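## Task

Scene 1: pick up the server power supply from the desk and set it on the wall shelf. All other objects must stay on their own shelf, table or counter. The robot must not tip over or finish leaning; if it does, the task fails. The supply must rest on the shelf by itself at the end, not be held there by the robot.

## Robot and tools

Robot: a simulated Hello Robot Stretch 4, about 1.6 m tall, with a single arm. It has an omni-wheel base whose rim lies within 0.23 m of the base origin, a lift on a mast, an arm that telescopes forward, a wrist with yaw, pitch and roll, and a two-finger gripper. There are two scenes, each starting from a new random setup. The task for scene 2 arrives in the result of finished_scene for scene 1. Loose objects can sometimes be nudged by outside events.

Frames: the base frame sits on the floor under the base centre, with x forward, y left and z up. hand_pose is the point between the open fingertips, given in the base frame, and the printed value may be a little off. With all wrist joints at 0, the hand axes line up with the base axes. The odometry frame is the base frame as it was at the start of the scene. base_odometry counts wheel turns only, so wheel slip shows up as travel. Heading ranges from -3.142 to 3.142 and is positive to the left.

execute_actions(actions, cameras): actions is a list holding exactly one action, or an empty list, which just reports state and images. An action can contain:
- base: exactly one relative move, measured from where the base last reported itself. translate_m drives straight, forward positive, -2 to 2 m. strafe_m moves sideways, left positive, -2 to 2 m. rotate_rad turns in place, counter-clockwise positive, -3.2 to 3.2 rad.
- joints: one object keyed by joint name, with absolute targets and not offsets. lift_m is 0 to 1.2 m. arm_m is 0 to 0.55 m of extension. wrist_yaw_rad is -1.134 to 4.276, where 0 is forward, positive is left and 3.14 is folded back; above 3.4 the arm may get in the way. wrist_pitch_rad is -1.117 to 4.259, where 0 is level and 1.57 points straight down. wrist_roll_rad is -1.117 to 4.259; positive is clockwise viewed from behind the gripper. gripper_m is -0.038 to 0.141 m of fingertip gap, and values below 0 press the fingers together. The 'done' tolerances are ±0.004 for lift, arm and gripper, ±0.02 for yaw and roll, and ±0.05 for pitch. A joint target beyond its range is clipped and reported. An unknown key or any other bad value causes the whole call to be refused.
- pace: 'slow', 'default', 'fast' or 'max'. Base speeds are 0.1, 0.3, 0.4 or 0.6 m/s and 1, 2, 3 or 4 rad/s, and they are reduced further when the lift is above 0.2 m.
- contact_limits: {arm_m: 0 to 0.75}, giving how hard the arm may push before it stops. The default is 0.5.
- end_of_arm: 'enable_torque', sent alone, re-enables wrist or gripper motors that have faulted.
The motions in one action start together. A single action lasts at most 15 s. cameras accepts head_camera, head_left_camera, head_right_camera, wrist_camera or all; an empty list returns no images. The 'pictures' line gives the order of the images. After a call whose result reports a stop, any later calls in the same reply are skipped.

wait(seconds 0-10) returns state and images without sending any new command. zoom_image(camera, region [x0,y0,x1,y1] in pixels, at most 504x504) enlarges part of the latest image. read_manual only returns licence texts. finished_scene(scene 1 or 2) ends that scene permanently and reports success.

Cameras: head_camera (420x560) looks ahead and down; turn the base to look elsewhere. The head_left_camera and head_right_camera fisheyes point more steeply down and show the base and arm. wrist_camera (616x392) looks along the fingers, with the fingertips low in its frame.

Results:
- lidar_m gives 12 distances in 30-degree sectors: the 1st is straight ahead, then counter-clockwise, so the 4th is left, the 7th is behind and the 10th is right. '-' means nothing was seen or the object is closer than 0.25 m. The lidar misses glass and thin legs.
- wrist_depth_mm is a 7x7 grid of median depths between 100 and 2000 mm.
- base_status and joint_status report 'done', 'off_target', 'contact_stop_at_<key>', 'limit_stop_at_<name>' (tilt, own_body and so on), 'time_out' or 'torque_fault'. After any kind of stop, the old target is dropped. After a contact stop, the part goes slack: a loaded lift can sink and the base can roll.
- on_its_own lists things that were not commanded. In it, 'held at' is the target being held.
- If turned_by_wheels and turned_by_imu differ by more than about 0.1 rad, expect a collision or slip, and a heading error of about their difference.
- base_tilt is in degrees, with forward and right positive. Tilt beyond 6 degrees triggers limit_stop_at_tilt and makes everything slack.
- motor_effort is in % of maximum, with the peak in brackets. Effort at rest outside its normal range means a push or a load.
- The gripper reading does not show whether an object is held. A firm squeeze at a command of 0 or more shows up in gripper_m effort.

Typical sequence: unfold by sending lift_m 0.4 and wrist_yaw_rad 0 together. Then drive to the desk, set the lift just above the object, extend the arm, open the gripper wider than the object, and close it to a value below the object's width. Lift, retract the arm, drive to the shelf, raise the lift above the shelf surface, extend, lower gently, open, withdraw. Confirm in the images that the object is resting free on the shelf before calling finished_scene.

Avoid the following. Do not drive or turn with more than 1 kg held while arm_m is above 0.2, especially at fast paces. Avoid hard or sustained pushes, high contact limits and a high gripper pushing on things, since all of these can tip the robot. Keep base or arm moves from pressing the gripper against surfaces, which causes a torque fault; send enable_torque if one occurs. Do not pitch the gripper up and roll it at once, which risks an own_body stop. If the fingertips jam against a surface, raise the lift. Do not drop objects or knock other items off their surfaces.

Each tool is called after ">>>" as a command line: name --argument value for each argument, lists and objects as JSON in quotes; but a table of rows of numbers goes row by row, as --pt "numbers of a row", without its own name.

## Session

>>> execute_actions --actions '[]'

Scene clock: 0.00 s.
base_odometry: x=+0.000 y=+0.000 heading=+0.000 (m, m, rad; odometry frame)
turned_by_wheels: +0.000 (rad since the last result)
turned_by_imu: +0.000 (rad since the last result)
base_tilt: forward=+1.0 right=+0.2 (deg)
lidar_m: 1.81 1.83 2.28 2.80 2.85 1.83 1.65 1.93 0.93 0.81 0.80 1.01
base_status: not commanded
joint_positions: lift_m=+0.288 arm_m=+0.002 wrist_yaw_rad=+3.123 wrist_pitch_rad=-0.002 wrist_roll_rad=+0.015 gripper_m=+0.057
joint_status: not commanded
motor_effort: lift_m=+17 arm_m=+0 wrist_yaw_rad=+0 wrist_pitch_rad=-9 wrist_roll_rad=+0 gripper_m=-3 wheel_0=+0 wheel_1=-1 wheel_2=+0 (%)
hand_pose: x=-0.1138 y=+0.0927 z=+0.4666 quat_wxyz=(+0.009, +0.001, +0.008, +1.000) (m; base frame)
wrist_depth_mm: - 137 1983 - - - - / - 117 138 - - - - / - 116 145 - - - - / 112 138 202 - - - - / 214 1921 1921 - - - - / 1499 1756 198 1661 192 1618 1661 / 1078 1160 1098 136 1138 1008 1118
pictures: head_camera, head_left_camera, head_right_camera, wrist_camera
Images, in order (width x height): head_camera 420x560, head_left_camera 420x672, head_right_camera 420x672, wrist_camera 616x392.

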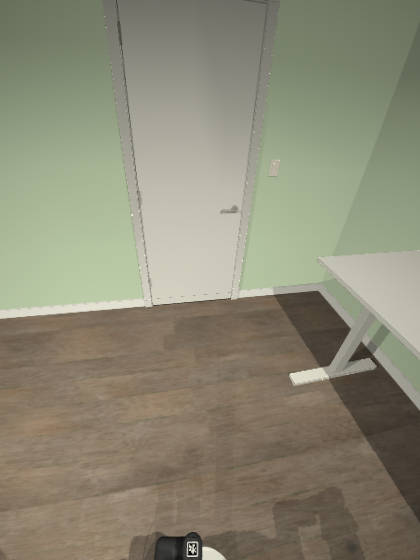

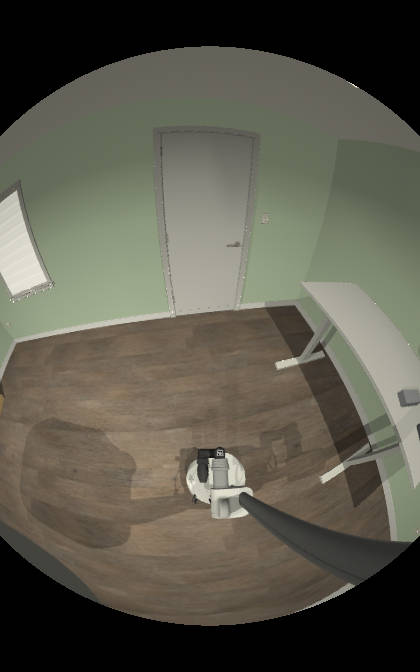

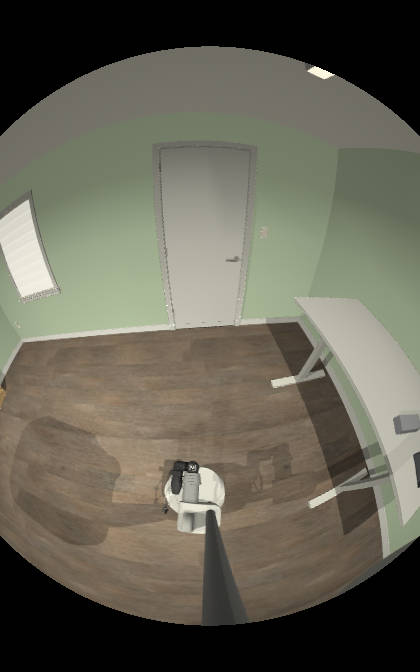

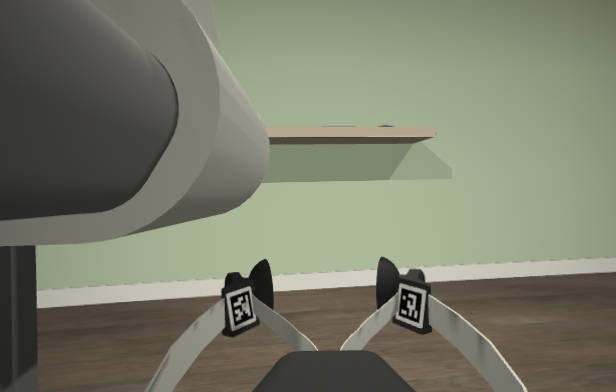

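>>> execute_actions --actions '[{"base":{"rotate_rad":-1.57},"joints":{"lift_m":0.9,"wrist_yaw_rad":0,"wrist_pitch_rad":0.5}}]'

Scene clock: 5.83 s.
base_odometry: x=+0.000 y=+0.000 heading=-1.570 (m, m, rad; odometry frame)
turned_by_wheels: -1.570 (rad since the last result)
turned_by_imu: -1.569 (rad since the last result)
base_tilt: forward=+1.1 right=+0.3 (deg)
lidar_m: 0.81 0.82 0.99 1.81 1.82 2.27 2.84 2.88 1.84 1.65 1.94 0.92
base_status: done
joint_positions: lift_m=+0.900 arm_m=+0.002 wrist_yaw_rad=+0.000 wrist_pitch_rad=+0.502 wrist_roll_rad=+0.015 gripper_m=+0.057
joint_status: all done
motor_effort: lift_m=+23(24) arm_m=-1(1) wrist_yaw_rad=-1(5) wrist_pitch_rad=-8(8) wrist_roll_rad=-2(0) gripper_m=-3(2) wheel_0=+0(7) wheel_1=+1(10) wheel_2=+0(9) (%)
hand_pose: x=+0.4260 y=-0.0873 z=+0.9391 quat_wxyz=(+0.969, +0.007, +0.248, -0.002) (m; base frame)
wrist_depth_mm: 1160 1205 1205 1255 1308 1366 1430 / 661 647 627 676 715 1499 1537 / 1308 1366 1397 1464 1537 1576 1661 / 1397 1464 1537 1537 1661 1756 1808 / 1499 1576 1618 1661 1708 1661 1661 / 1499 1464 199 1397 192 1397 1430 / 1281 1255 1205 136 1229 1160 1205
pictures: head_camera, head_left_camera, head_right_camera, wrist_camera
Images, in order (width x height): head_camera 420x560, head_left_camera 420x672, head_right_camera 420x672, wrist_camera 616x392.

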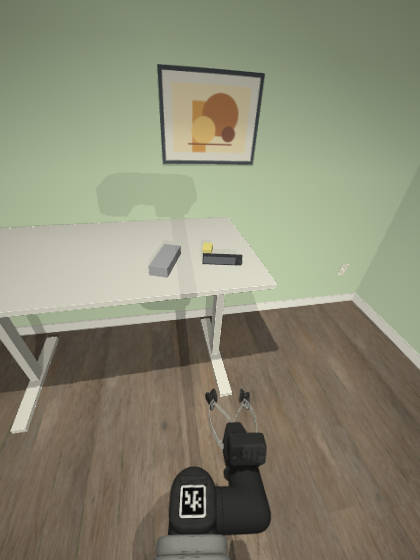

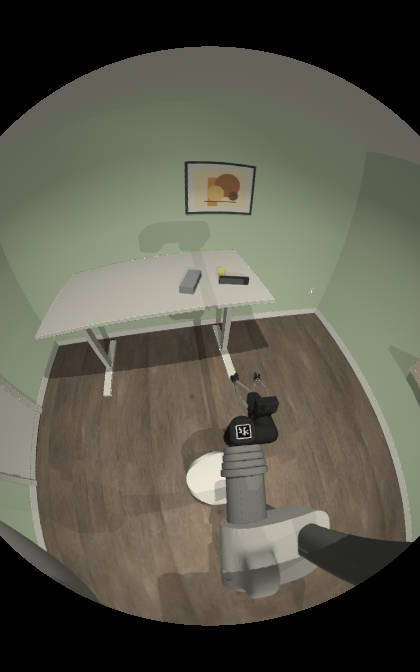

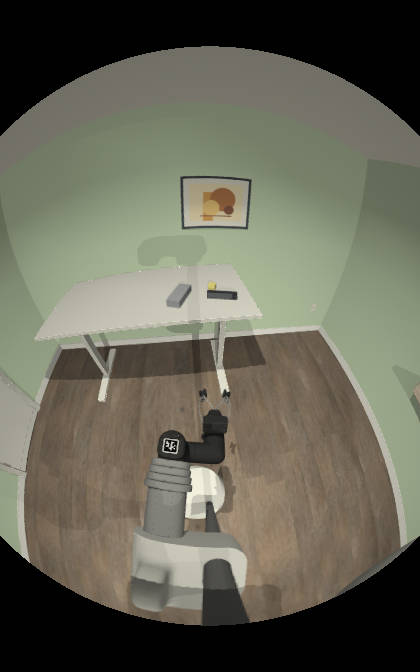

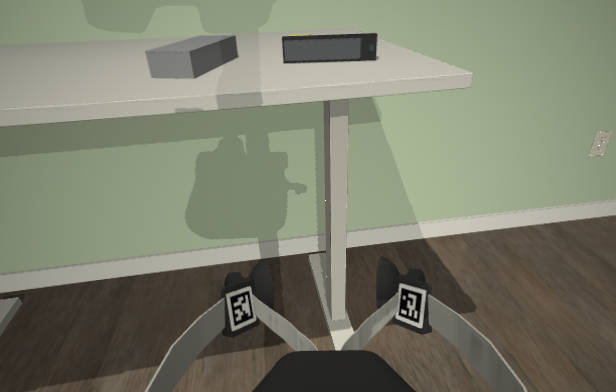

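>>> zoom_image --camera "head_camera" --region '[120,210,280,300]'

>>> zoom_image --camera "wrist_camera" --region '[120,10,420,110]'

Region (120, 210, 280, 300) of head_camera's 420x560 image, scaled by 3.150, with more detail than that image has; it fills the top 284 rows of this view, and the rest is white.

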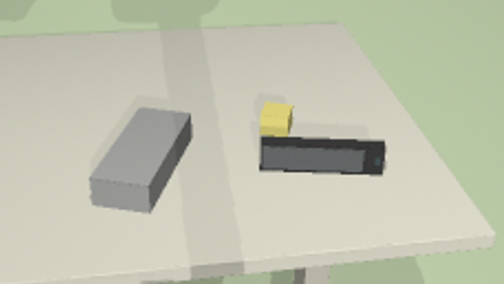

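Region (120, 10, 420, 110) of wrist_camera's 616x392 image, scaled by 1.680.

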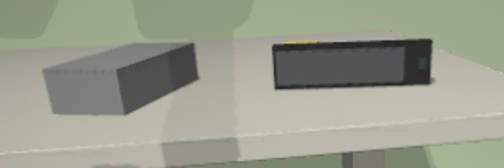

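>>> execute_actions --actions '[{"base":{"strafe_m":0.31},"joints":{"lift_m":1.2,"wrist_pitch_rad":1.57,"wrist_roll_rad":0.4,"gripper_m":0.14}}]' --cameras '[]'

>>> execute_actions --actions '[{"base":{"translate_m":0.55},"joints":{"arm_m":0.2}}]'

Scene clock: 8.70 s.
base_odometry: x=+0.310 y=+0.000 heading=-1.570 (m, m, rad; odometry frame)
turned_by_wheels: +0.000 (rad since the last result)
turned_by_imu: +0.001 (rad since the last result)
base_tilt: forward=+1.1 right=+0.2 (deg)
lidar_m: 0.75 0.74 0.92 1.50 1.50 1.89 3.39 2.89 2.18 1.96 2.23 0.85
base_status: done
joint_positions: lift_m=+1.200 arm_m=+0.002 wrist_yaw_rad=+0.000 wrist_pitch_rad=+1.570 wrist_roll_rad=+0.400 gripper_m=+0.140
joint_status: all done
motor_effort: lift_m=+22(24) arm_m=+0(0) wrist_yaw_rad=+0(0) wrist_pitch_rad=-2(7) wrist_roll_rad=+1(6) gripper_m=-1(2) wheel_0=+1(10) wheel_1=-1(8) wheel_2=+0(1) (%)
hand_pose: x=+0.1733 y=-0.0874 z=+1.0894 quat_wxyz=(+0.693, +0.140, +0.693, -0.140) (m; base frame)
wrist_depth_mm: 1308 1308 1336 1281 1281 1255 1255 / 1308 1308 1308 1281 1281 1281 1281 / 1308 1281 1308 1281 1281 1281 1281 / 1336 1308 1308 1281 1281 1308 1281 / 1308 1308 1308 1078 1308 1255 1281 / 1308 1308 213 1078 1078 193 1281 / 1336 1308 1308 145 1281 1308 1281
pictures: none
No camera images: the call's "cameras" was empty. Leave "cameras" out to get every camera's image.

Scene clock: 12.03 s.
base_odometry: x=+0.311 y=-0.550 heading=-1.570 (m, m, rad; odometry frame)
turned_by_wheels: +0.000 (rad since the last result)
turned_by_imu: -0.003 (rad since the last result)
base_tilt: forward=+1.0 right=+0.2 (deg)
lidar_m: 0.25 0.25 0.26 0.53 1.61 1.98 3.74 3.49 2.07 1.94 0.40 0.25
base_status: done
joint_positions: lift_m=+1.200 arm_m=+0.199 wrist_yaw_rad=+0.000 wrist_pitch_rad=+1.570 wrist_roll_rad=+0.400 gripper_m=+0.140
joint_status: all done
motor_effort: lift_m=+22(22) arm_m=+6(6) wrist_yaw_rad=+1(0) wrist_pitch_rad=-2(2) wrist_roll_rad=+0(0) gripper_m=+1(0) wheel_0=+1(5) wheel_1=+1(7) wheel_2=-1(9) (%)
hand_pose: x=+0.3701 y=-0.0874 z=+1.0894 quat_wxyz=(+0.693, +0.140, +0.693, -0.140) (m; base frame)
wrist_depth_mm: 364 359 357 310 353 351 351 / 364 362 359 314 353 353 351 / 366 362 359 312 312 355 353 / 366 362 362 359 355 355 353 / 368 364 362 359 357 355 1281 / 366 364 213 359 357 193 1281 / 370 366 364 145 1308 1281 1281
pictures: head_camera, head_left_camera, head_right_camera, wrist_camera
Images, in order (width x height): head_camera 420x560, head_left_camera 420x672, head_right_camera 420x672, wrist_camera 616x392.

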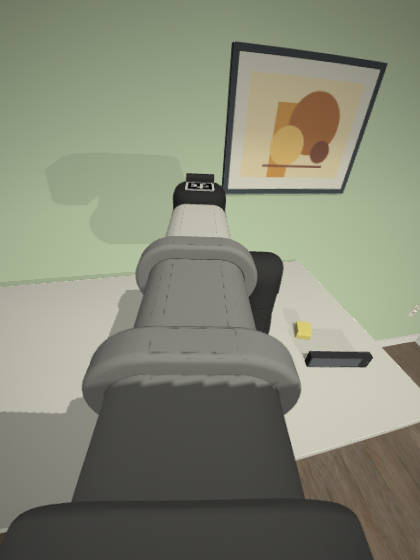

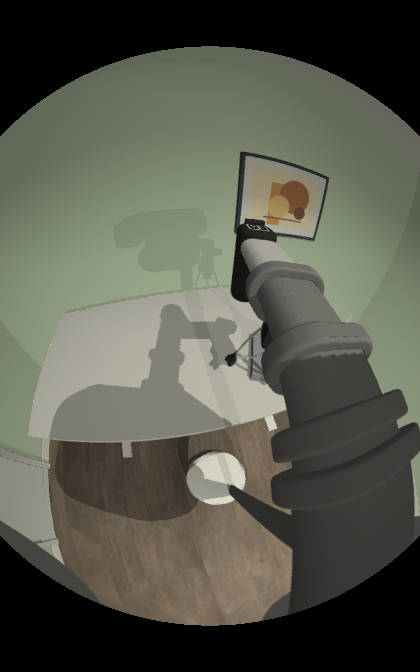

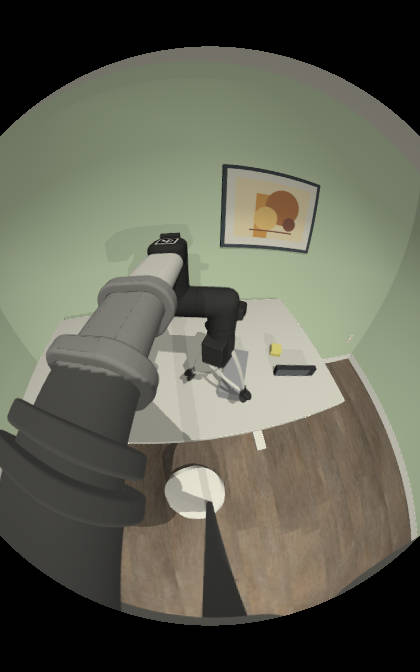

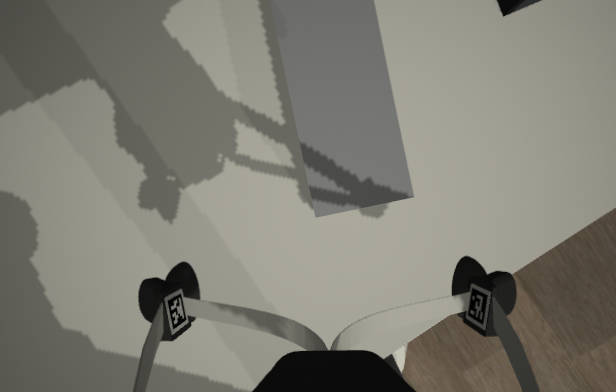

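>>> execute_actions --actions '[{"base":{"rotate_rad":-0.15},"joints":{"arm_m":0.338,"wrist_roll_rad":0.06}}]' --cameras '["wrist_camera","head_right_camera"]'

Scene clock: 13.73 s.
base_odometry: x=+0.311 y=-0.550 heading=-1.720 (m, m, rad; odometry frame)
turned_by_wheels: -0.150 (rad since the last result)
turned_by_imu: -0.150 (rad since the last result)
base_tilt: forward=+1.0 right=+0.2 (deg)
lidar_m: 0.25 0.25 0.25 0.39 1.57 1.82 3.00 3.39 2.27 1.93 0.53 0.27
base_status: done
joint_positions: lift_m=+1.200 arm_m=+0.337 wrist_yaw_rad=+0.000 wrist_pitch_rad=+1.570 wrist_roll_rad=+0.060 gripper_m=+0.140
joint_status: all done
motor_effort: lift_m=+22(22) arm_m=+6(7) wrist_yaw_rad=+0(0) wrist_pitch_rad=+0(1) wrist_roll_rad=-1(10) gripper_m=+0(1) wheel_0=+1(6) wheel_1=+1(6) wheel_2=+1(6) (%)
hand_pose: x=+0.5081 y=-0.0874 z=+1.0894 quat_wxyz=(+0.707, +0.021, +0.706, -0.021) (m; base frame)
wrist_depth_mm: 364 359 359 355 353 342 349 / 364 362 359 357 355 353 349 / 366 364 359 314 355 355 351 / 366 364 362 314 355 355 353 / 366 364 362 314 357 353 353 / 368 366 213 314 357 194 355 / 368 366 364 145 359 357 355
pictures: head_right_camera, wrist_camera
Images, in order (width x height): head_right_camera 420x672, wrist_camera 616x392.

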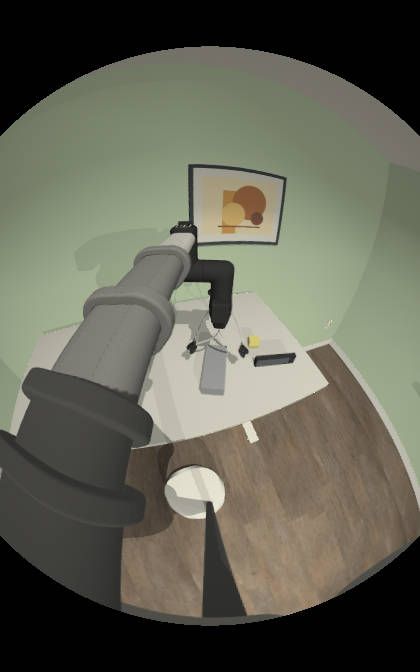

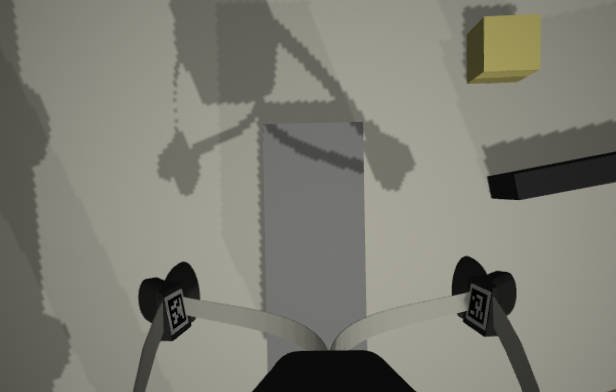

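>>> execute_actions --actions '[{"joints":{"lift_m":1.078,"gripper_m":0.12}}]' --cameras '["wrist_camera","head_right_camera"]'

Scene clock: 15.47 s.
base_odometry: x=+0.311 y=-0.550 heading=-1.720 (m, m, rad; odometry frame)
turned_by_wheels: +0.000 (rad since the last result)
turned_by_imu: +0.000 (rad since the last result)
base_tilt: forward=+1.1 right=+0.2 (deg)
lidar_m: 0.25 0.25 0.25 0.40 1.57 1.81 3.00 3.40 2.26 1.95 0.53 0.27
base_status: not commanded
joint_positions: lift_m=+1.078 arm_m=+0.337 wrist_yaw_rad=+0.000 wrist_pitch_rad=+1.571 wrist_roll_rad=+0.060 gripper_m=+0.120
joint_status: all done
motor_effort: lift_m=+12(20) arm_m=+6(6) wrist_yaw_rad=+0(1) wrist_pitch_rad=-3(4) wrist_roll_rad=-2(1) gripper_m=+1(1) wheel_0=+2(2) wheel_1=+1(1) wheel_2=+1(1) (%)
hand_pose: x=+0.5079 y=-0.0874 z=+0.9682 quat_wxyz=(+0.707, +0.021, +0.707, -0.021) (m; base frame)
wrist_depth_mm: 242 241 239 237 236 236 233 / 242 241 239 193 236 235 235 / 243 242 240 193 236 236 235 / 243 243 241 194 236 236 235 / 244 242 223 194 237 236 236 / 245 243 195 195 195 199 236 / 245 243 242 140 239 237 237
pictures: head_right_camera, wrist_camera
Images, in order (width x height): head_right_camera 420x672, wrist_camera 616x392.

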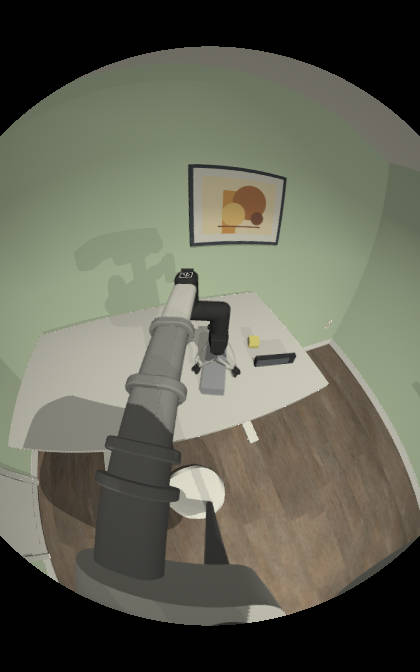

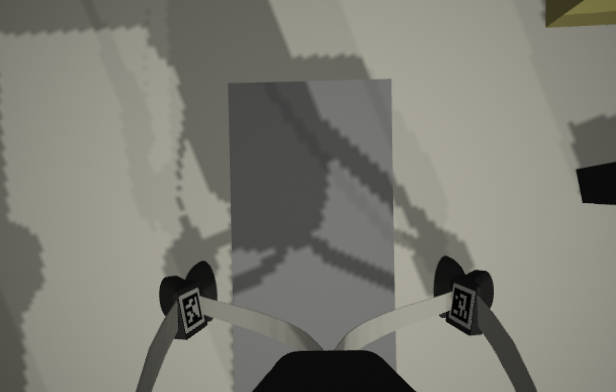

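>>> execute_actions --actions '[{"joints":{"lift_m":1.06}}]' --cameras '[]'

>>> execute_actions --actions '[{"joints":{"gripper_m":-0.02}}]' --cameras '["wrist_camera"]'

>>> execute_actions --actions '[{"joints":{"lift_m":1.09},"pace":"slow"}]' --cameras '["wrist_camera","head_right_camera"]'

Scene clock: 16.43 s.
base_odometry: x=+0.311 y=-0.550 heading=-1.720 (m, m, rad; odometry frame)
turned_by_wheels: +0.000 (rad since the last result)
turned_by_imu: +0.000 (rad since the last result)
base_tilt: forward=+1.1 right=+0.2 (deg)
lidar_m: 0.25 0.25 0.25 0.38 1.55 1.81 3.00 3.39 2.28 1.95 0.52 0.26
base_status: not commanded
joint_positions: lift_m=+1.074 arm_m=+0.337 wrist_yaw_rad=-0.001 wrist_pitch_rad=+1.574 wrist_roll_rad=+0.060 gripper_m=+0.120
joint_status: lift_m contact_stop (moved -0.005 of -0.018)
on_its_own: lift_m is slack since a contact_stop (your +1.060 is given up)
motor_effort: lift_m=+13(14) arm_m=+6(6) wrist_yaw_rad=+4(4) wrist_pitch_rad=-13(24) wrist_roll_rad=+1(1) gripper_m=-1(2) wheel_0=+2(2) wheel_1=+1(1) wheel_2=-1(1) (%)
hand_pose: x=+0.5068 y=-0.0874 z=+0.9636 quat_wxyz=(+0.706, +0.022, +0.708, -0.022) (m; base frame)
wrist_depth_mm: 241 239 238 236 236 235 233 / 242 239 238 193 236 235 234 / 242 240 239 192 236 236 234 / 242 241 239 193 236 235 234 / 243 241 240 193 236 236 235 / 243 242 195 193 193 193 235 / 244 242 240 136 238 236 236
pictures: none
No camera images: the call's "cameras" was empty. Leave "cameras" out to get every camera's image.

not run: a stop came earlier in this reply.

not run: a stop came earlier in this reply.

>>> execute_actions --actions '[{"joints":{"lift_m":1.08,"gripper_m":0.08}}]' --cameras '["wrist_camera","head_right_camera"]'

Scene clock: 17.80 s.
base_odometry: x=+0.311 y=-0.550 heading=-1.720 (m, m, rad; odometry frame)
turned_by_wheels: +0.000 (rad since the last result)
turned_by_imu: +0.000 (rad since the last result)
base_tilt: forward=+1.1 right=+0.2 (deg)
lidar_m: 0.25 0.25 0.25 0.38 1.56 1.82 3.01 3.39 2.28 1.94 0.52 0.26
base_status: not commanded
joint_positions: lift_m=+1.080 arm_m=+0.337 wrist_yaw_rad=+0.000 wrist_pitch_rad=+1.570 wrist_roll_rad=+0.060 gripper_m=+0.080
joint_status: all done
motor_effort: lift_m=+19(22) arm_m=+6(6) wrist_yaw_rad=+2(4) wrist_pitch_rad=-3(12) wrist_roll_rad=+0(0) gripper_m=-8(9) wheel_0=+2(1) wheel_1=+1(1) wheel_2=-1(0) (%)
hand_pose: x=+0.5079 y=-0.0874 z=+0.9697 quat_wxyz=(+0.707, +0.021, +0.707, -0.021) (m; base frame)
wrist_depth_mm: 245 244 242 241 240 237 236 / 246 244 242 197 239 238 237 / 246 244 243 196 239 239 237 / 247 245 243 197 196 239 238 / 247 246 245 198 196 240 238 / 247 246 193 198 196 239 239 / 248 247 244 141 241 241 239
pictures: head_right_camera, wrist_camera
Images, in order (width x height): head_right_camera 420x672, wrist_camera 616x392.

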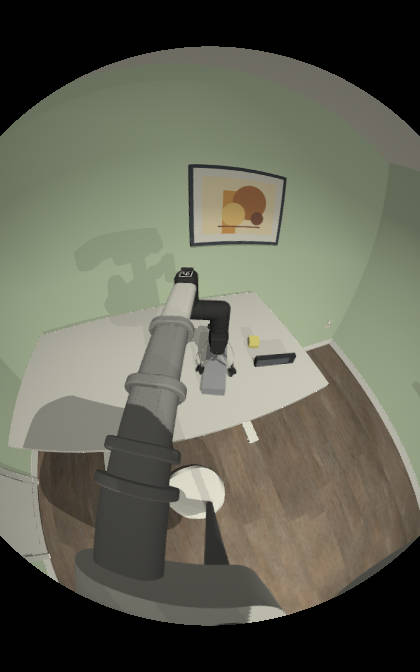

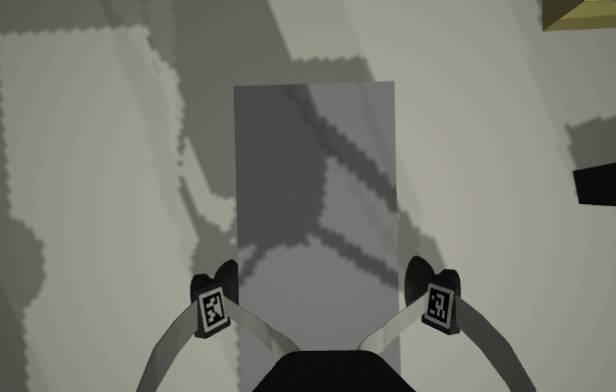

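Tips are beside the box; squeeze.

>>> execute_actions --actions '[{"joints":{"gripper_m":-0.03}}]' --cameras '["wrist_camera"]'

>>> execute_actions --actions '[{"joints":{"lift_m":1.13},"pace":"slow"}]' --cameras '["wrist_camera","head_right_camera"]'

Scene clock: 19.67 s.
base_odometry: x=+0.311 y=-0.550 heading=-1.720 (m, m, rad; odometry frame)
turned_by_wheels: +0.000 (rad since the last result)
turned_by_imu: +0.000 (rad since the last result)
base_tilt: forward=+1.1 right=+0.2 (deg)
lidar_m: 0.25 0.25 0.25 0.40 1.57 1.81 2.99 3.41 2.27 1.94 0.53 0.27
base_status: not commanded
joint_positions: lift_m=+1.080 arm_m=+0.337 wrist_yaw_rad=+0.000 wrist_pitch_rad=+1.570 wrist_roll_rad=+0.060 gripper_m=-0.029
joint_status: all done
motor_effort: lift_m=+19(19) arm_m=+6(6) wrist_yaw_rad=+1(1) wrist_pitch_rad=-3(2) wrist_roll_rad=+1(0) gripper_m=-38(36) wheel_0=+2(2) wheel_1=+1(1) wheel_2=+0(1) (%)
hand_pose: x=+0.5080 y=-0.0874 z=+0.9697 quat_wxyz=(+0.707, +0.021, +0.707, -0.021) (m; base frame)
wrist_depth_mm: 240 238 236 236 234 232 231 / 240 238 236 169 168 233 232 / 242 239 238 168 168 234 233 / 242 240 239 168 167 234 233 / 242 242 239 168 167 235 234 / 243 242 168 167 167 167 234 / 245 242 206 167 166 236 235
pictures: wrist_camera
Images, in order (width x height): wrist_camera 616x392.

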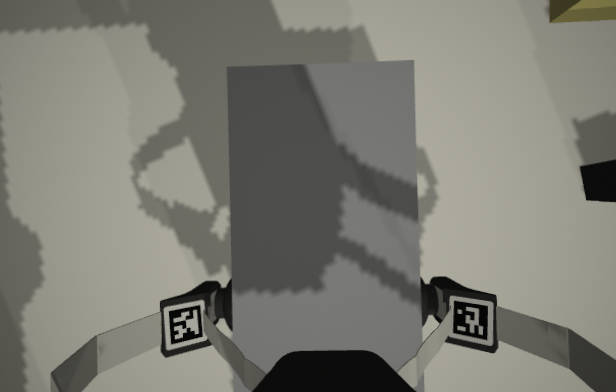

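Scene clock: 20.97 s.
base_odometry: x=+0.311 y=-0.550 heading=-1.720 (m, m, rad; odometry frame)
turned_by_wheels: +0.000 (rad since the last result)
turned_by_imu: +0.000 (rad since the last result)
base_tilt: forward=+1.1 right=+0.2 (deg)
lidar_m: 0.25 0.25 0.25 0.40 1.55 1.84 3.00 3.39 2.26 1.93 0.54 0.27
base_status: not commanded
joint_positions: lift_m=+1.129 arm_m=+0.337 wrist_yaw_rad=+0.000 wrist_pitch_rad=+1.570 wrist_roll_rad=+0.060 gripper_m=-0.029
joint_status: all done
motor_effort: lift_m=+27(27) arm_m=+6(6) wrist_yaw_rad=+0(1) wrist_pitch_rad=-2(2) wrist_roll_rad=+0(0) gripper_m=-39(36) wheel_0=+2(2) wheel_1=+1(1) wheel_2=+0(0) (%)
hand_pose: x=+0.5080 y=-0.0874 z=+1.0190 quat_wxyz=(+0.707, +0.021, +0.707, -0.021) (m; base frame)
wrist_depth_mm: 289 287 286 285 282 281 247 / 291 289 286 169 168 282 279 / 291 290 287 168 168 282 279 / 293 290 289 168 167 282 281 / 293 291 289 167 167 282 282 / 294 291 169 167 166 167 283 / 294 293 232 167 166 285 283
pictures: head_right_camera, wrist_camera
Images, in order (width x height): head_right_camera 420x672, wrist_camera 616x392.

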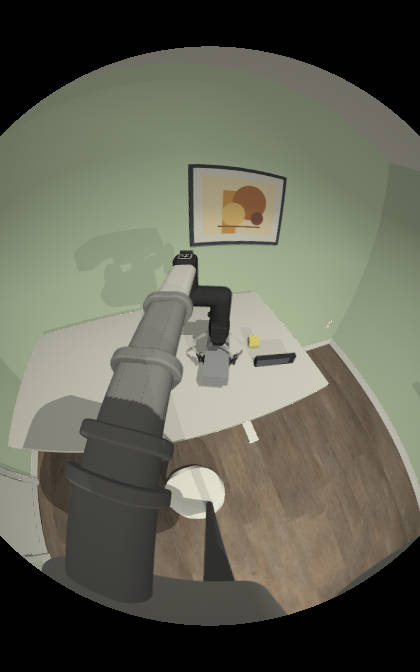

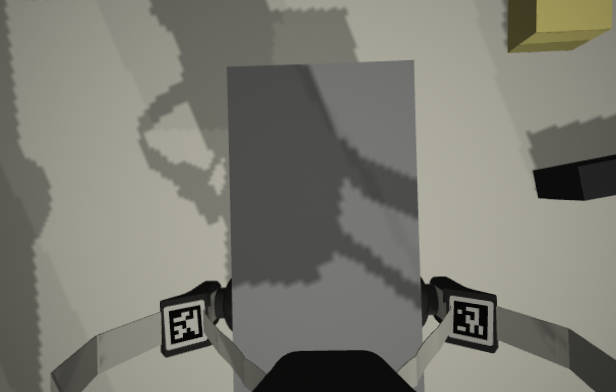

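Held. Retract, back off, and turn toward the shelf.

>>> execute_actions --actions '[{"joints":{"arm_m":0.08,"lift_m":1.15},"pace":"slow"}]' --cameras '[]'

>>> execute_actions --actions '[{"base":{"translate_m":-0.4}}]' --cameras '[]'

>>> execute_actions --actions '[{"base":{"rotate_rad":-1.42},"pace":"slow"}]'

Scene clock: 24.97 s.
base_odometry: x=+0.311 y=-0.550 heading=-1.720 (m, m, rad; odometry frame)
turned_by_wheels: +0.000 (rad since the last result)
turned_by_imu: +0.001 (rad since the last result)
base_tilt: forward=+1.0 right=+0.2 (deg)
lidar_m: 0.25 0.25 0.25 0.39 1.56 1.84 3.01 3.40 2.26 1.93 0.51 0.28
base_status: not commanded
joint_positions: lift_m=+1.149 arm_m=+0.081 wrist_yaw_rad=+0.000 wrist_pitch_rad=+1.570 wrist_roll_rad=+0.060 gripper_m=-0.029
joint_status: all done
motor_effort: lift_m=+27(28) arm_m=-6(7) wrist_yaw_rad=+1(1) wrist_pitch_rad=-3(2) wrist_roll_rad=+0(0) gripper_m=-37(37) wheel_0=+2(1) wheel_1=+1(1) wheel_2=+0(1) (%)
hand_pose: x=+0.2521 y=-0.0874 z=+1.0390 quat_wxyz=(+0.707, +0.021, +0.707, -0.021) (m; base frame)
wrist_depth_mm: 312 309 307 304 303 301 300 / 312 309 309 169 168 303 301 / 314 310 309 168 168 303 1229 / 315 312 310 168 167 1229 1229 / 315 312 312 168 167 1229 1205 / 317 315 169 167 167 167 1255 / 317 1281 723 167 166 1229 1255
pictures: none
No camera images: the call's "cameras" was empty. Leave "cameras" out to get every camera's image.

Scene clock: 27.80 s.
base_odometry: x=+0.370 y=-0.154 heading=-1.720 (m, m, rad; odometry frame)
turned_by_wheels: +0.000 (rad since the last result)
turned_by_imu: +0.003 (rad since the last result)
base_tilt: forward=+1.1 right=+0.2 (deg)
lidar_m: 0.31 0.58 0.68 1.47 1.48 1.68 2.77 3.02 2.69 1.99 2.03 0.33
base_status: done
joint_positions: lift_m=+1.149 arm_m=+0.081 wrist_yaw_rad=+0.000 wrist_pitch_rad=+1.570 wrist_roll_rad=+0.060 gripper_m=-0.029
joint_status: not commanded
motor_effort: lift_m=+26(27) arm_m=-6(6) wrist_yaw_rad=+0(1) wrist_pitch_rad=-2(5) wrist_roll_rad=-1(1) gripper_m=-37(39) wheel_0=+1(6) wheel_1=+0(7) wheel_2=-1(10) (%)
hand_pose: x=+0.2521 y=-0.0874 z=+1.0391 quat_wxyz=(+0.707, +0.021, +0.707, -0.021) (m; base frame)
wrist_depth_mm: 1255 1281 1255 1229 1205 1205 1205 / 1255 1255 1229 169 168 1205 1205 / 1255 1255 1255 168 168 1229 1205 / 1281 1255 1255 168 167 1229 1229 / 1255 1255 1255 167 167 1229 1229 / 1281 1255 169 167 167 167 1229 / 1281 1281 723 167 166 1229 1229
pictures: none
No camera images: the call's "cameras" was empty. Leave "cameras" out to get every camera's image.

Scene clock: 30.50 s.
base_odometry: x=+0.370 y=-0.154 heading=-3.139 (m, m, rad; odometry frame)
turned_by_wheels: -1.419 (rad since the last result)
turned_by_imu: -1.419 (rad since the last result)
base_tilt: forward=+1.1 right=+0.2 (deg)
lidar_m: 0.31 2.26 0.68 0.58 0.59 0.72 1.48 1.49 1.86 3.01 3.01 0.32
base_status: done
joint_positions: lift_m=+1.149 arm_m=+0.081 wrist_yaw_rad=+0.000 wrist_pitch_rad=+1.570 wrist_roll_rad=+0.060 gripper_m=-0.029
joint_status: not commanded
motor_effort: lift_m=+26(26) arm_m=-6(6) wrist_yaw_rad=+0(1) wrist_pitch_rad=-3(3) wrist_roll_rad=+0(0) gripper_m=-38(37) wheel_0=+2(5) wheel_1=+4(7) wheel_2=+3(7) (%)
hand_pose: x=+0.2520 y=-0.0874 z=+1.0391 quat_wxyz=(+0.707, +0.021, +0.707, -0.021) (m; base frame)
wrist_depth_mm: 1229 1229 1255 1255 1229 1229 1229 / 1229 1255 1229 169 168 1229 1205 / 1281 1255 1255 168 168 1229 1205 / 1281 1255 1255 168 167 1255 1229 / 1281 1281 1255 168 167 1229 1229 / 1255 1255 169 167 166 167 1229 / 1255 1281 723 167 166 1229 1229
pictures: head_camera, head_left_camera, head_right_camera, wrist_camera
Images, in order (width x height): head_camera 420x560, head_left_camera 420x672, head_right_camera 420x672, wrist_camera 616x392.

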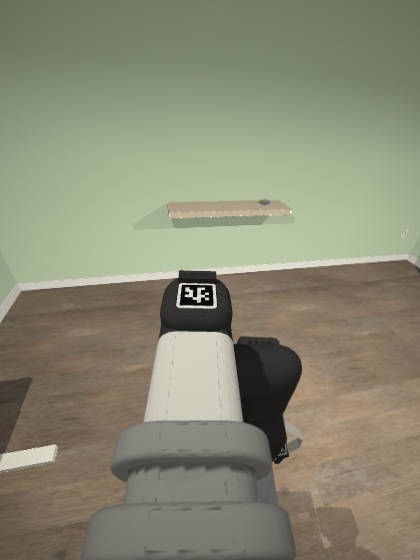

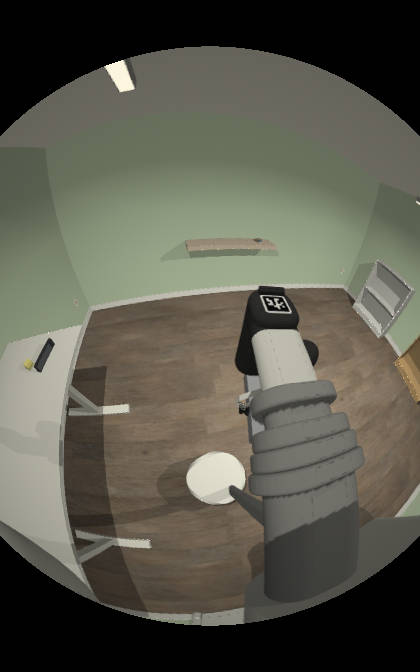

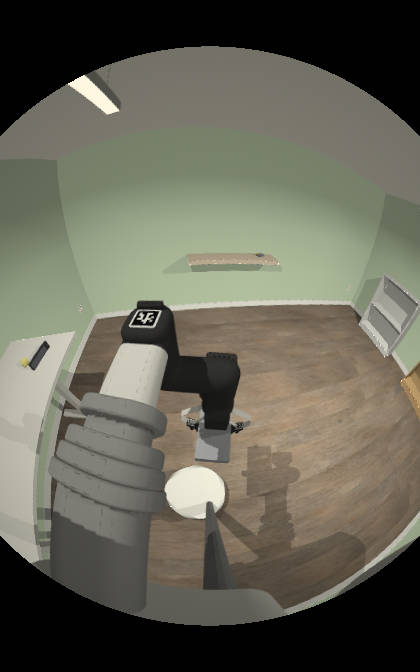

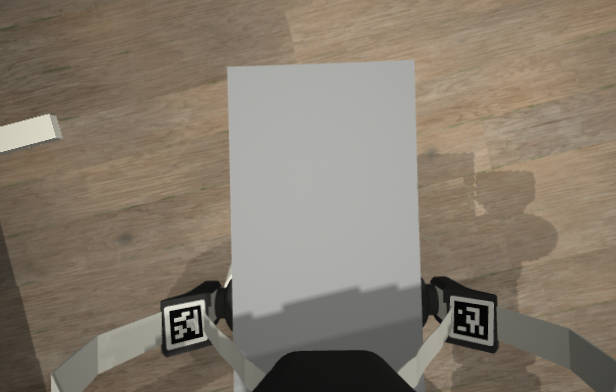

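>>> execute_actions --actions '[{"base":{"translate_m":1.2},"joints":{"wrist_roll_rad":1.6,"lift_m":1.2}}]'

Scene clock: 36.17 s.
base_odometry: x=-0.830 y=-0.157 heading=-3.139 (m, m, rad; odometry frame)
turned_by_wheels: +0.000 (rad since the last result)
turned_by_imu: -0.006 (rad since the last result)
base_tilt: forward=+1.1 right=+0.2 (deg)
lidar_m: 0.25 0.80 1.30 1.62 0.90 1.00 2.77 2.68 3.11 2.81 1.90 0.25
base_status: done
joint_positions: lift_m=+1.199 arm_m=+0.081 wrist_yaw_rad=+0.000 wrist_pitch_rad=+1.570 wrist_roll_rad=+1.600 gripper_m=-0.029
joint_status: all done
motor_effort: lift_m=+27(27) arm_m=-6(6) wrist_yaw_rad=+0(1) wrist_pitch_rad=-1(6) wrist_roll_rad=-1(4) gripper_m=-37(38) wheel_0=+1(6) wheel_1=+3(6) wheel_2=+2(11) (%)
hand_pose: x=+0.2522 y=-0.0874 z=+1.0890 quat_wxyz=(+0.493, +0.507, +0.492, -0.507) (m; base frame)
wrist_depth_mm: 1308 1308 1281 1281 1281 1281 1281 / 1308 1281 1281 169 168 1255 1281 / 1281 1308 1308 168 167 1281 1281 / 1229 1308 1308 168 167 1281 1281 / 1182 1308 1308 167 167 1308 1281 / 1138 1308 168 167 167 167 1281 / 1025 1308 741 167 166 1308 1281
pictures: head_camera, head_left_camera, head_right_camera, wrist_camera
Images, in order (width x height): head_camera 420x560, head_left_camera 420x672, head_right_camera 420x672, wrist_camera 616x392.

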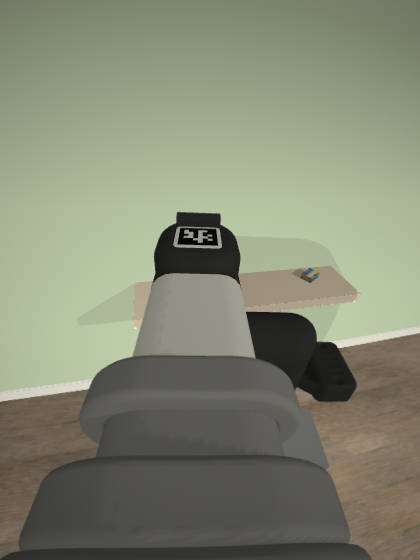

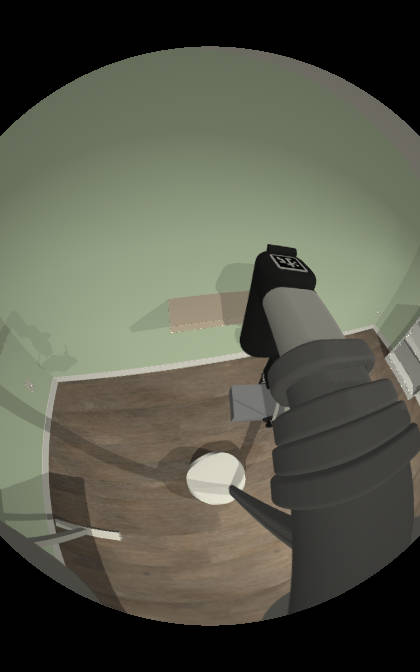

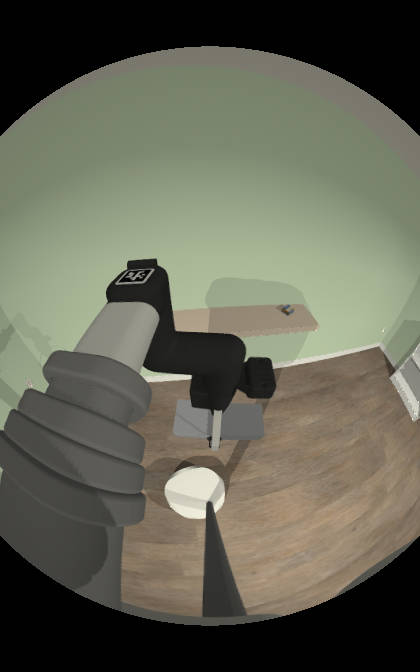

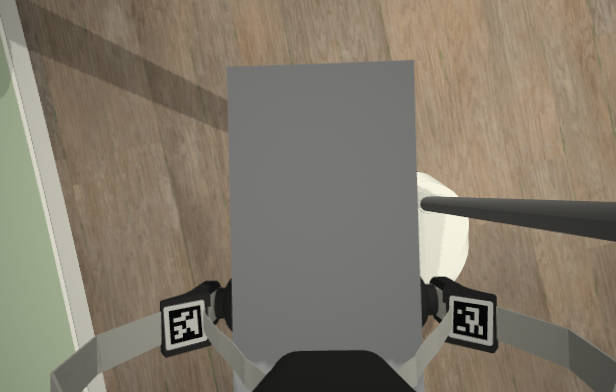

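>>> execute_actions --actions '[{"base":{"rotate_rad":0.19},"joints":{"wrist_roll_rad":1.57},"pace":"slow"}]' --cameras '[]'

>>> execute_actions --actions '[{"base":{"translate_m":0.4},"pace":"slow"}]'

Scene clock: 40.80 s.
base_odometry: x=-0.830 y=-0.157 heading=-2.949 (m, m, rad; odometry frame)
turned_by_wheels: +0.189 (rad since the last result)
turned_by_imu: +0.190 (rad since the last result)
base_tilt: forward=+1.1 right=+0.2 (deg)
lidar_m: 0.25 1.12 1.53 1.38 0.90 1.20 2.67 2.79 2.93 2.81 1.17 0.25
base_status: done
joint_positions: lift_m=+1.199 arm_m=+0.081 wrist_yaw_rad=+0.000 wrist_pitch_rad=+1.570 wrist_roll_rad=+1.570 gripper_m=-0.029
joint_status: all done
motor_effort: lift_m=+27(27) arm_m=-6(6) wrist_yaw_rad=+0(1) wrist_pitch_rad=+0(0) wrist_roll_rad=-1(0) gripper_m=-37(37) wheel_0=-2(5) wheel_1=-3(5) wheel_2=-4(6) (%)
hand_pose: x=+0.2522 y=-0.0874 z=+1.0890 quat_wxyz=(+0.500, +0.500, +0.500, -0.500) (m; base frame)
wrist_depth_mm: 1182 1308 1281 1308 1281 1281 1281 / 1182 1308 1281 169 168 1281 1308 / 1160 1308 1308 168 168 1281 1281 / 1160 1336 1308 168 167 1281 1281 / 1160 1308 1281 167 167 1281 1308 / 1160 1308 168 167 167 168 1281 / 1078 1281 171 167 166 1281 1281
pictures: none
No camera images: the call's "cameras" was empty. Leave "cameras" out to get every camera's image.

Scene clock: 46.07 s.
base_odometry: x=-1.222 y=-0.234 heading=-2.949 (m, m, rad; odometry frame)
turned_by_wheels: +0.000 (rad since the last result)
turned_by_imu: -0.002 (rad since the last result)
base_tilt: forward=+1.0 right=+0.2 (deg)
lidar_m: 0.25 0.70 0.95 1.62 1.14 1.21 3.07 3.20 3.05 2.60 0.58 0.26
base_status: done
joint_positions: lift_m=+1.199 arm_m=+0.081 wrist_yaw_rad=+0.000 wrist_pitch_rad=+1.570 wrist_roll_rad=+1.570 gripper_m=-0.029
joint_status: not commanded
motor_effort: lift_m=+26(26) arm_m=-6(6) wrist_yaw_rad=+0(0) wrist_pitch_rad=-1(0) wrist_roll_rad=-1(0) gripper_m=-39(37) wheel_0=+1(4) wheel_1=+3(5) wheel_2=-2(9) (%)
hand_pose: x=+0.2522 y=-0.0874 z=+1.0890 quat_wxyz=(+0.500, +0.500, +0.500, -0.500) (m; base frame)
wrist_depth_mm: 466 473 1308 1308 1281 1281 1281 / 473 469 1281 169 168 1281 1281 / 473 469 480 168 167 1308 1281 / 473 473 477 167 167 1281 1281 / 473 473 480 167 167 1281 1281 / 477 473 168 167 167 168 1281 / 473 473 171 167 166 1281 1281
pictures: head_camera, head_left_camera, head_right_camera, wrist_camera
Images, in order (width x height): head_camera 420x560, head_left_camera 420x672, head_right_camera 420x672, wrist_camera 616x392.

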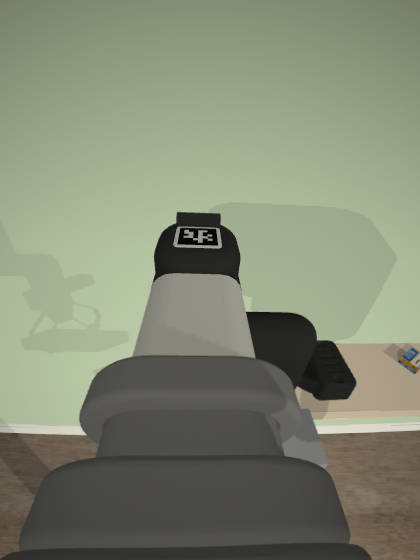

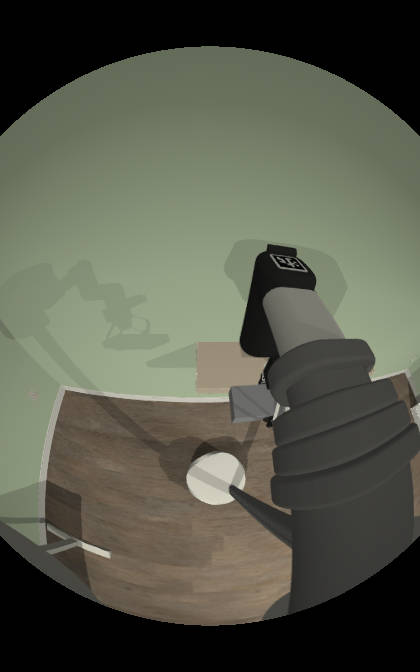

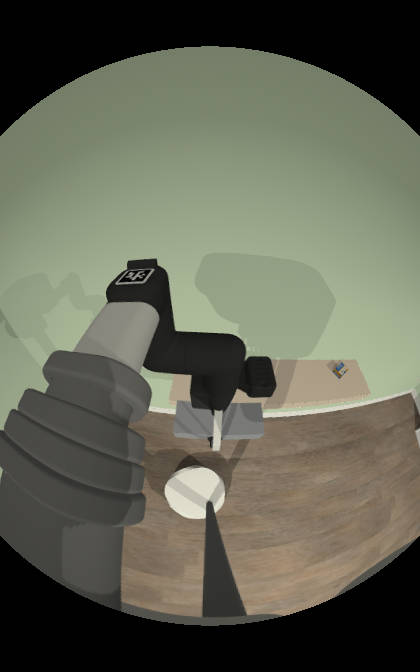

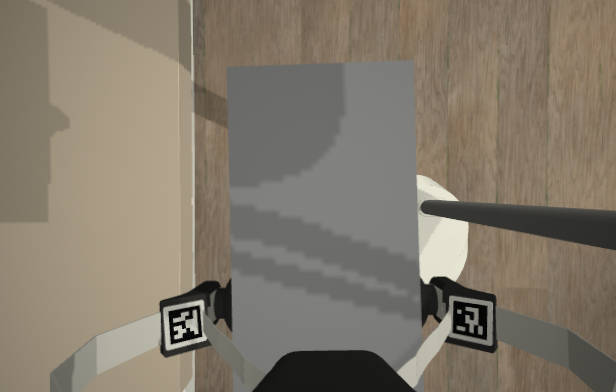

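>>> execute_actions --actions '[{"base":{"strafe_m":-0.09},"pace":"slow"}]' --cameras '[]'

>>> execute_actions --actions '[{"base":{"translate_m":0.16},"joints":{"arm_m":0.195,"lift_m":1.03},"pace":"slow"}]'

Scene clock: 48.27 s.
base_odometry: x=-1.240 y=-0.145 heading=-2.949 (m, m, rad; odometry frame)
turned_by_wheels: +0.000 (rad since the last result)
turned_by_imu: +0.000 (rad since the last result)
base_tilt: forward=+1.1 right=+0.1 (deg)
lidar_m: 0.25 0.42 0.96 1.71 1.23 1.33 3.09 3.22 2.98 2.59 0.60 0.26
base_status: done
joint_positions: lift_m=+1.199 arm_m=+0.081 wrist_yaw_rad=+0.000 wrist_pitch_rad=+1.570 wrist_roll_rad=+1.570 gripper_m=-0.029
joint_status: not commanded
motor_effort: lift_m=+27(26) arm_m=-6(6) wrist_yaw_rad=+0(1) wrist_pitch_rad=-1(0) wrist_roll_rad=-1(0) gripper_m=-38(36) wheel_0=+1(6) wheel_1=-2(6) wheel_2=+0(2) (%)
hand_pose: x=+0.2522 y=-0.0874 z=+1.0890 quat_wxyz=(+0.500, +0.500, +0.500, -0.500) (m; base frame)
wrist_depth_mm: 473 469 1308 1281 1281 1255 1281 / 473 469 1281 169 168 1281 1281 / 473 473 480 168 167 1281 1281 / 473 473 477 168 167 1281 1255 / 473 473 477 168 167 1281 1281 / 473 473 168 167 167 168 1281 / 473 473 172 167 166 1281 1308
pictures: none
No camera images: the call's "cameras" was empty. Leave "cameras" out to get every camera's image.

Scene clock: 51.17 s.
base_odometry: x=-1.397 y=-0.176 heading=-2.949 (m, m, rad; odometry frame)
turned_by_wheels: +0.000 (rad since the last result)
turned_by_imu: +0.000 (rad since the last result)
base_tilt: forward=+1.1 right=+0.2 (deg)
lidar_m: 0.25 0.25 0.72 1.71 1.33 1.34 3.27 3.37 2.84 2.00 0.35 0.26
base_status: done
joint_positions: lift_m=+1.030 arm_m=+0.194 wrist_yaw_rad=+0.000 wrist_pitch_rad=+1.570 wrist_roll_rad=+1.570 gripper_m=-0.029
joint_status: all done
motor_effort: lift_m=+18(26) arm_m=+6(7) wrist_yaw_rad=+0(0) wrist_pitch_rad=+0(1) wrist_roll_rad=-1(2) gripper_m=-39(37) wheel_0=+2(3) wheel_1=+3(6) wheel_2=-3(7) (%)
hand_pose: x=+0.3651 y=-0.0874 z=+0.9197 quat_wxyz=(+0.500, +0.500, +0.500, -0.500) (m; base frame)
wrist_depth_mm: 219 300 298 297 296 1118 1098 / 217 298 298 169 168 1118 1118 / 217 300 300 168 168 1118 1118 / 216 300 300 168 167 917 1118 / 216 301 300 167 167 904 1118 / 217 281 168 167 167 167 1118 / 200 282 236 167 166 1118 1118
pictures: head_camera, head_left_camera, head_right_camera, wrist_camera
Images, in order (width x height): head_camera 420x560, head_left_camera 420x672, head_right_camera 420x672, wrist_camera 616x392.

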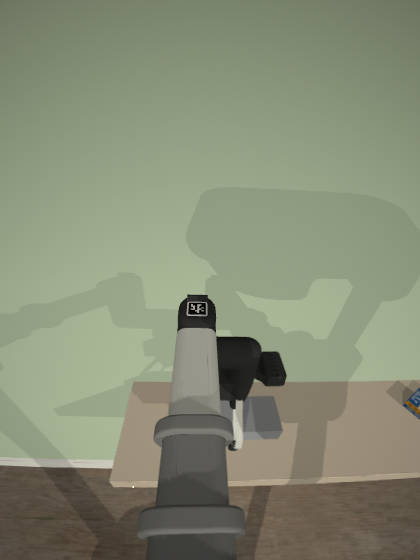

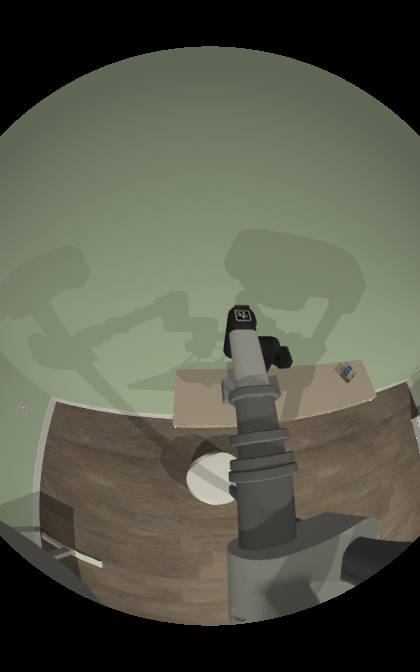

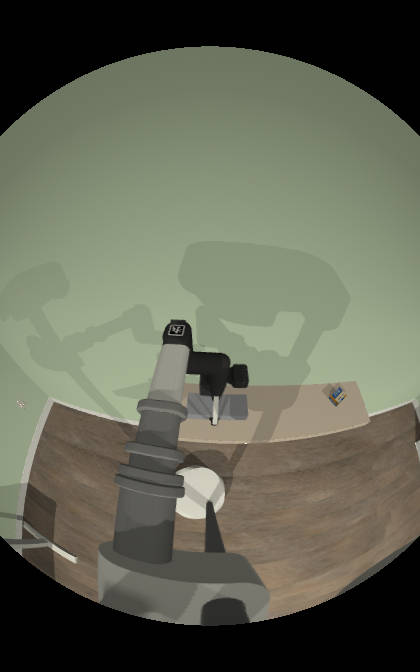

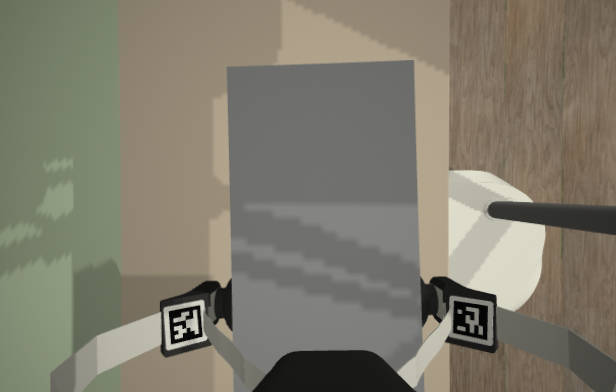

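>>> execute_actions --actions '[{"joints":{"arm_m":0.205,"lift_m":0.972},"pace":"slow"}]' --cameras '["wrist_camera"]'

Scene clock: 52.63 s.
base_odometry: x=-1.397 y=-0.176 heading=-2.949 (m, m, rad; odometry frame)
turned_by_wheels: +0.000 (rad since the last result)
turned_by_imu: +0.000 (rad since the last result)
base_tilt: forward=+1.1 right=+0.2 (deg)
lidar_m: 0.25 0.25 0.73 1.71 1.31 1.34 3.27 3.38 2.84 2.00 0.37 0.28
base_status: not commanded
joint_positions: lift_m=+0.972 arm_m=+0.204 wrist_yaw_rad=+0.000 wrist_pitch_rad=+1.570 wrist_roll_rad=+1.570 gripper_m=-0.029
joint_status: all done
motor_effort: lift_m=+18(18) arm_m=+6(7) wrist_yaw_rad=+1(1) wrist_pitch_rad=-2(0) wrist_roll_rad=-1(0) gripper_m=-39(39) wheel_0=+2(2) wheel_1=+3(3) wheel_2=-3(3) (%)
hand_pose: x=+0.3751 y=-0.0874 z=+0.8617 quat_wxyz=(+0.500, +0.500, +0.500, -0.500) (m; base frame)
wrist_depth_mm: 204 240 240 240 239 238 1060 / 203 241 240 169 168 239 1060 / 203 242 241 168 168 239 1060 / 202 242 242 168 167 239 1060 / 202 242 242 168 167 240 960 / 204 243 168 167 167 168 1060 / 187 244 171 167 166 240 1060
pictures: wrist_camera
Images, in order (width x height): wrist_camera 616x392.

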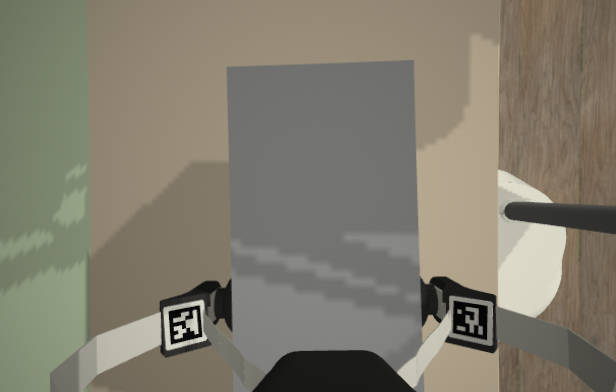

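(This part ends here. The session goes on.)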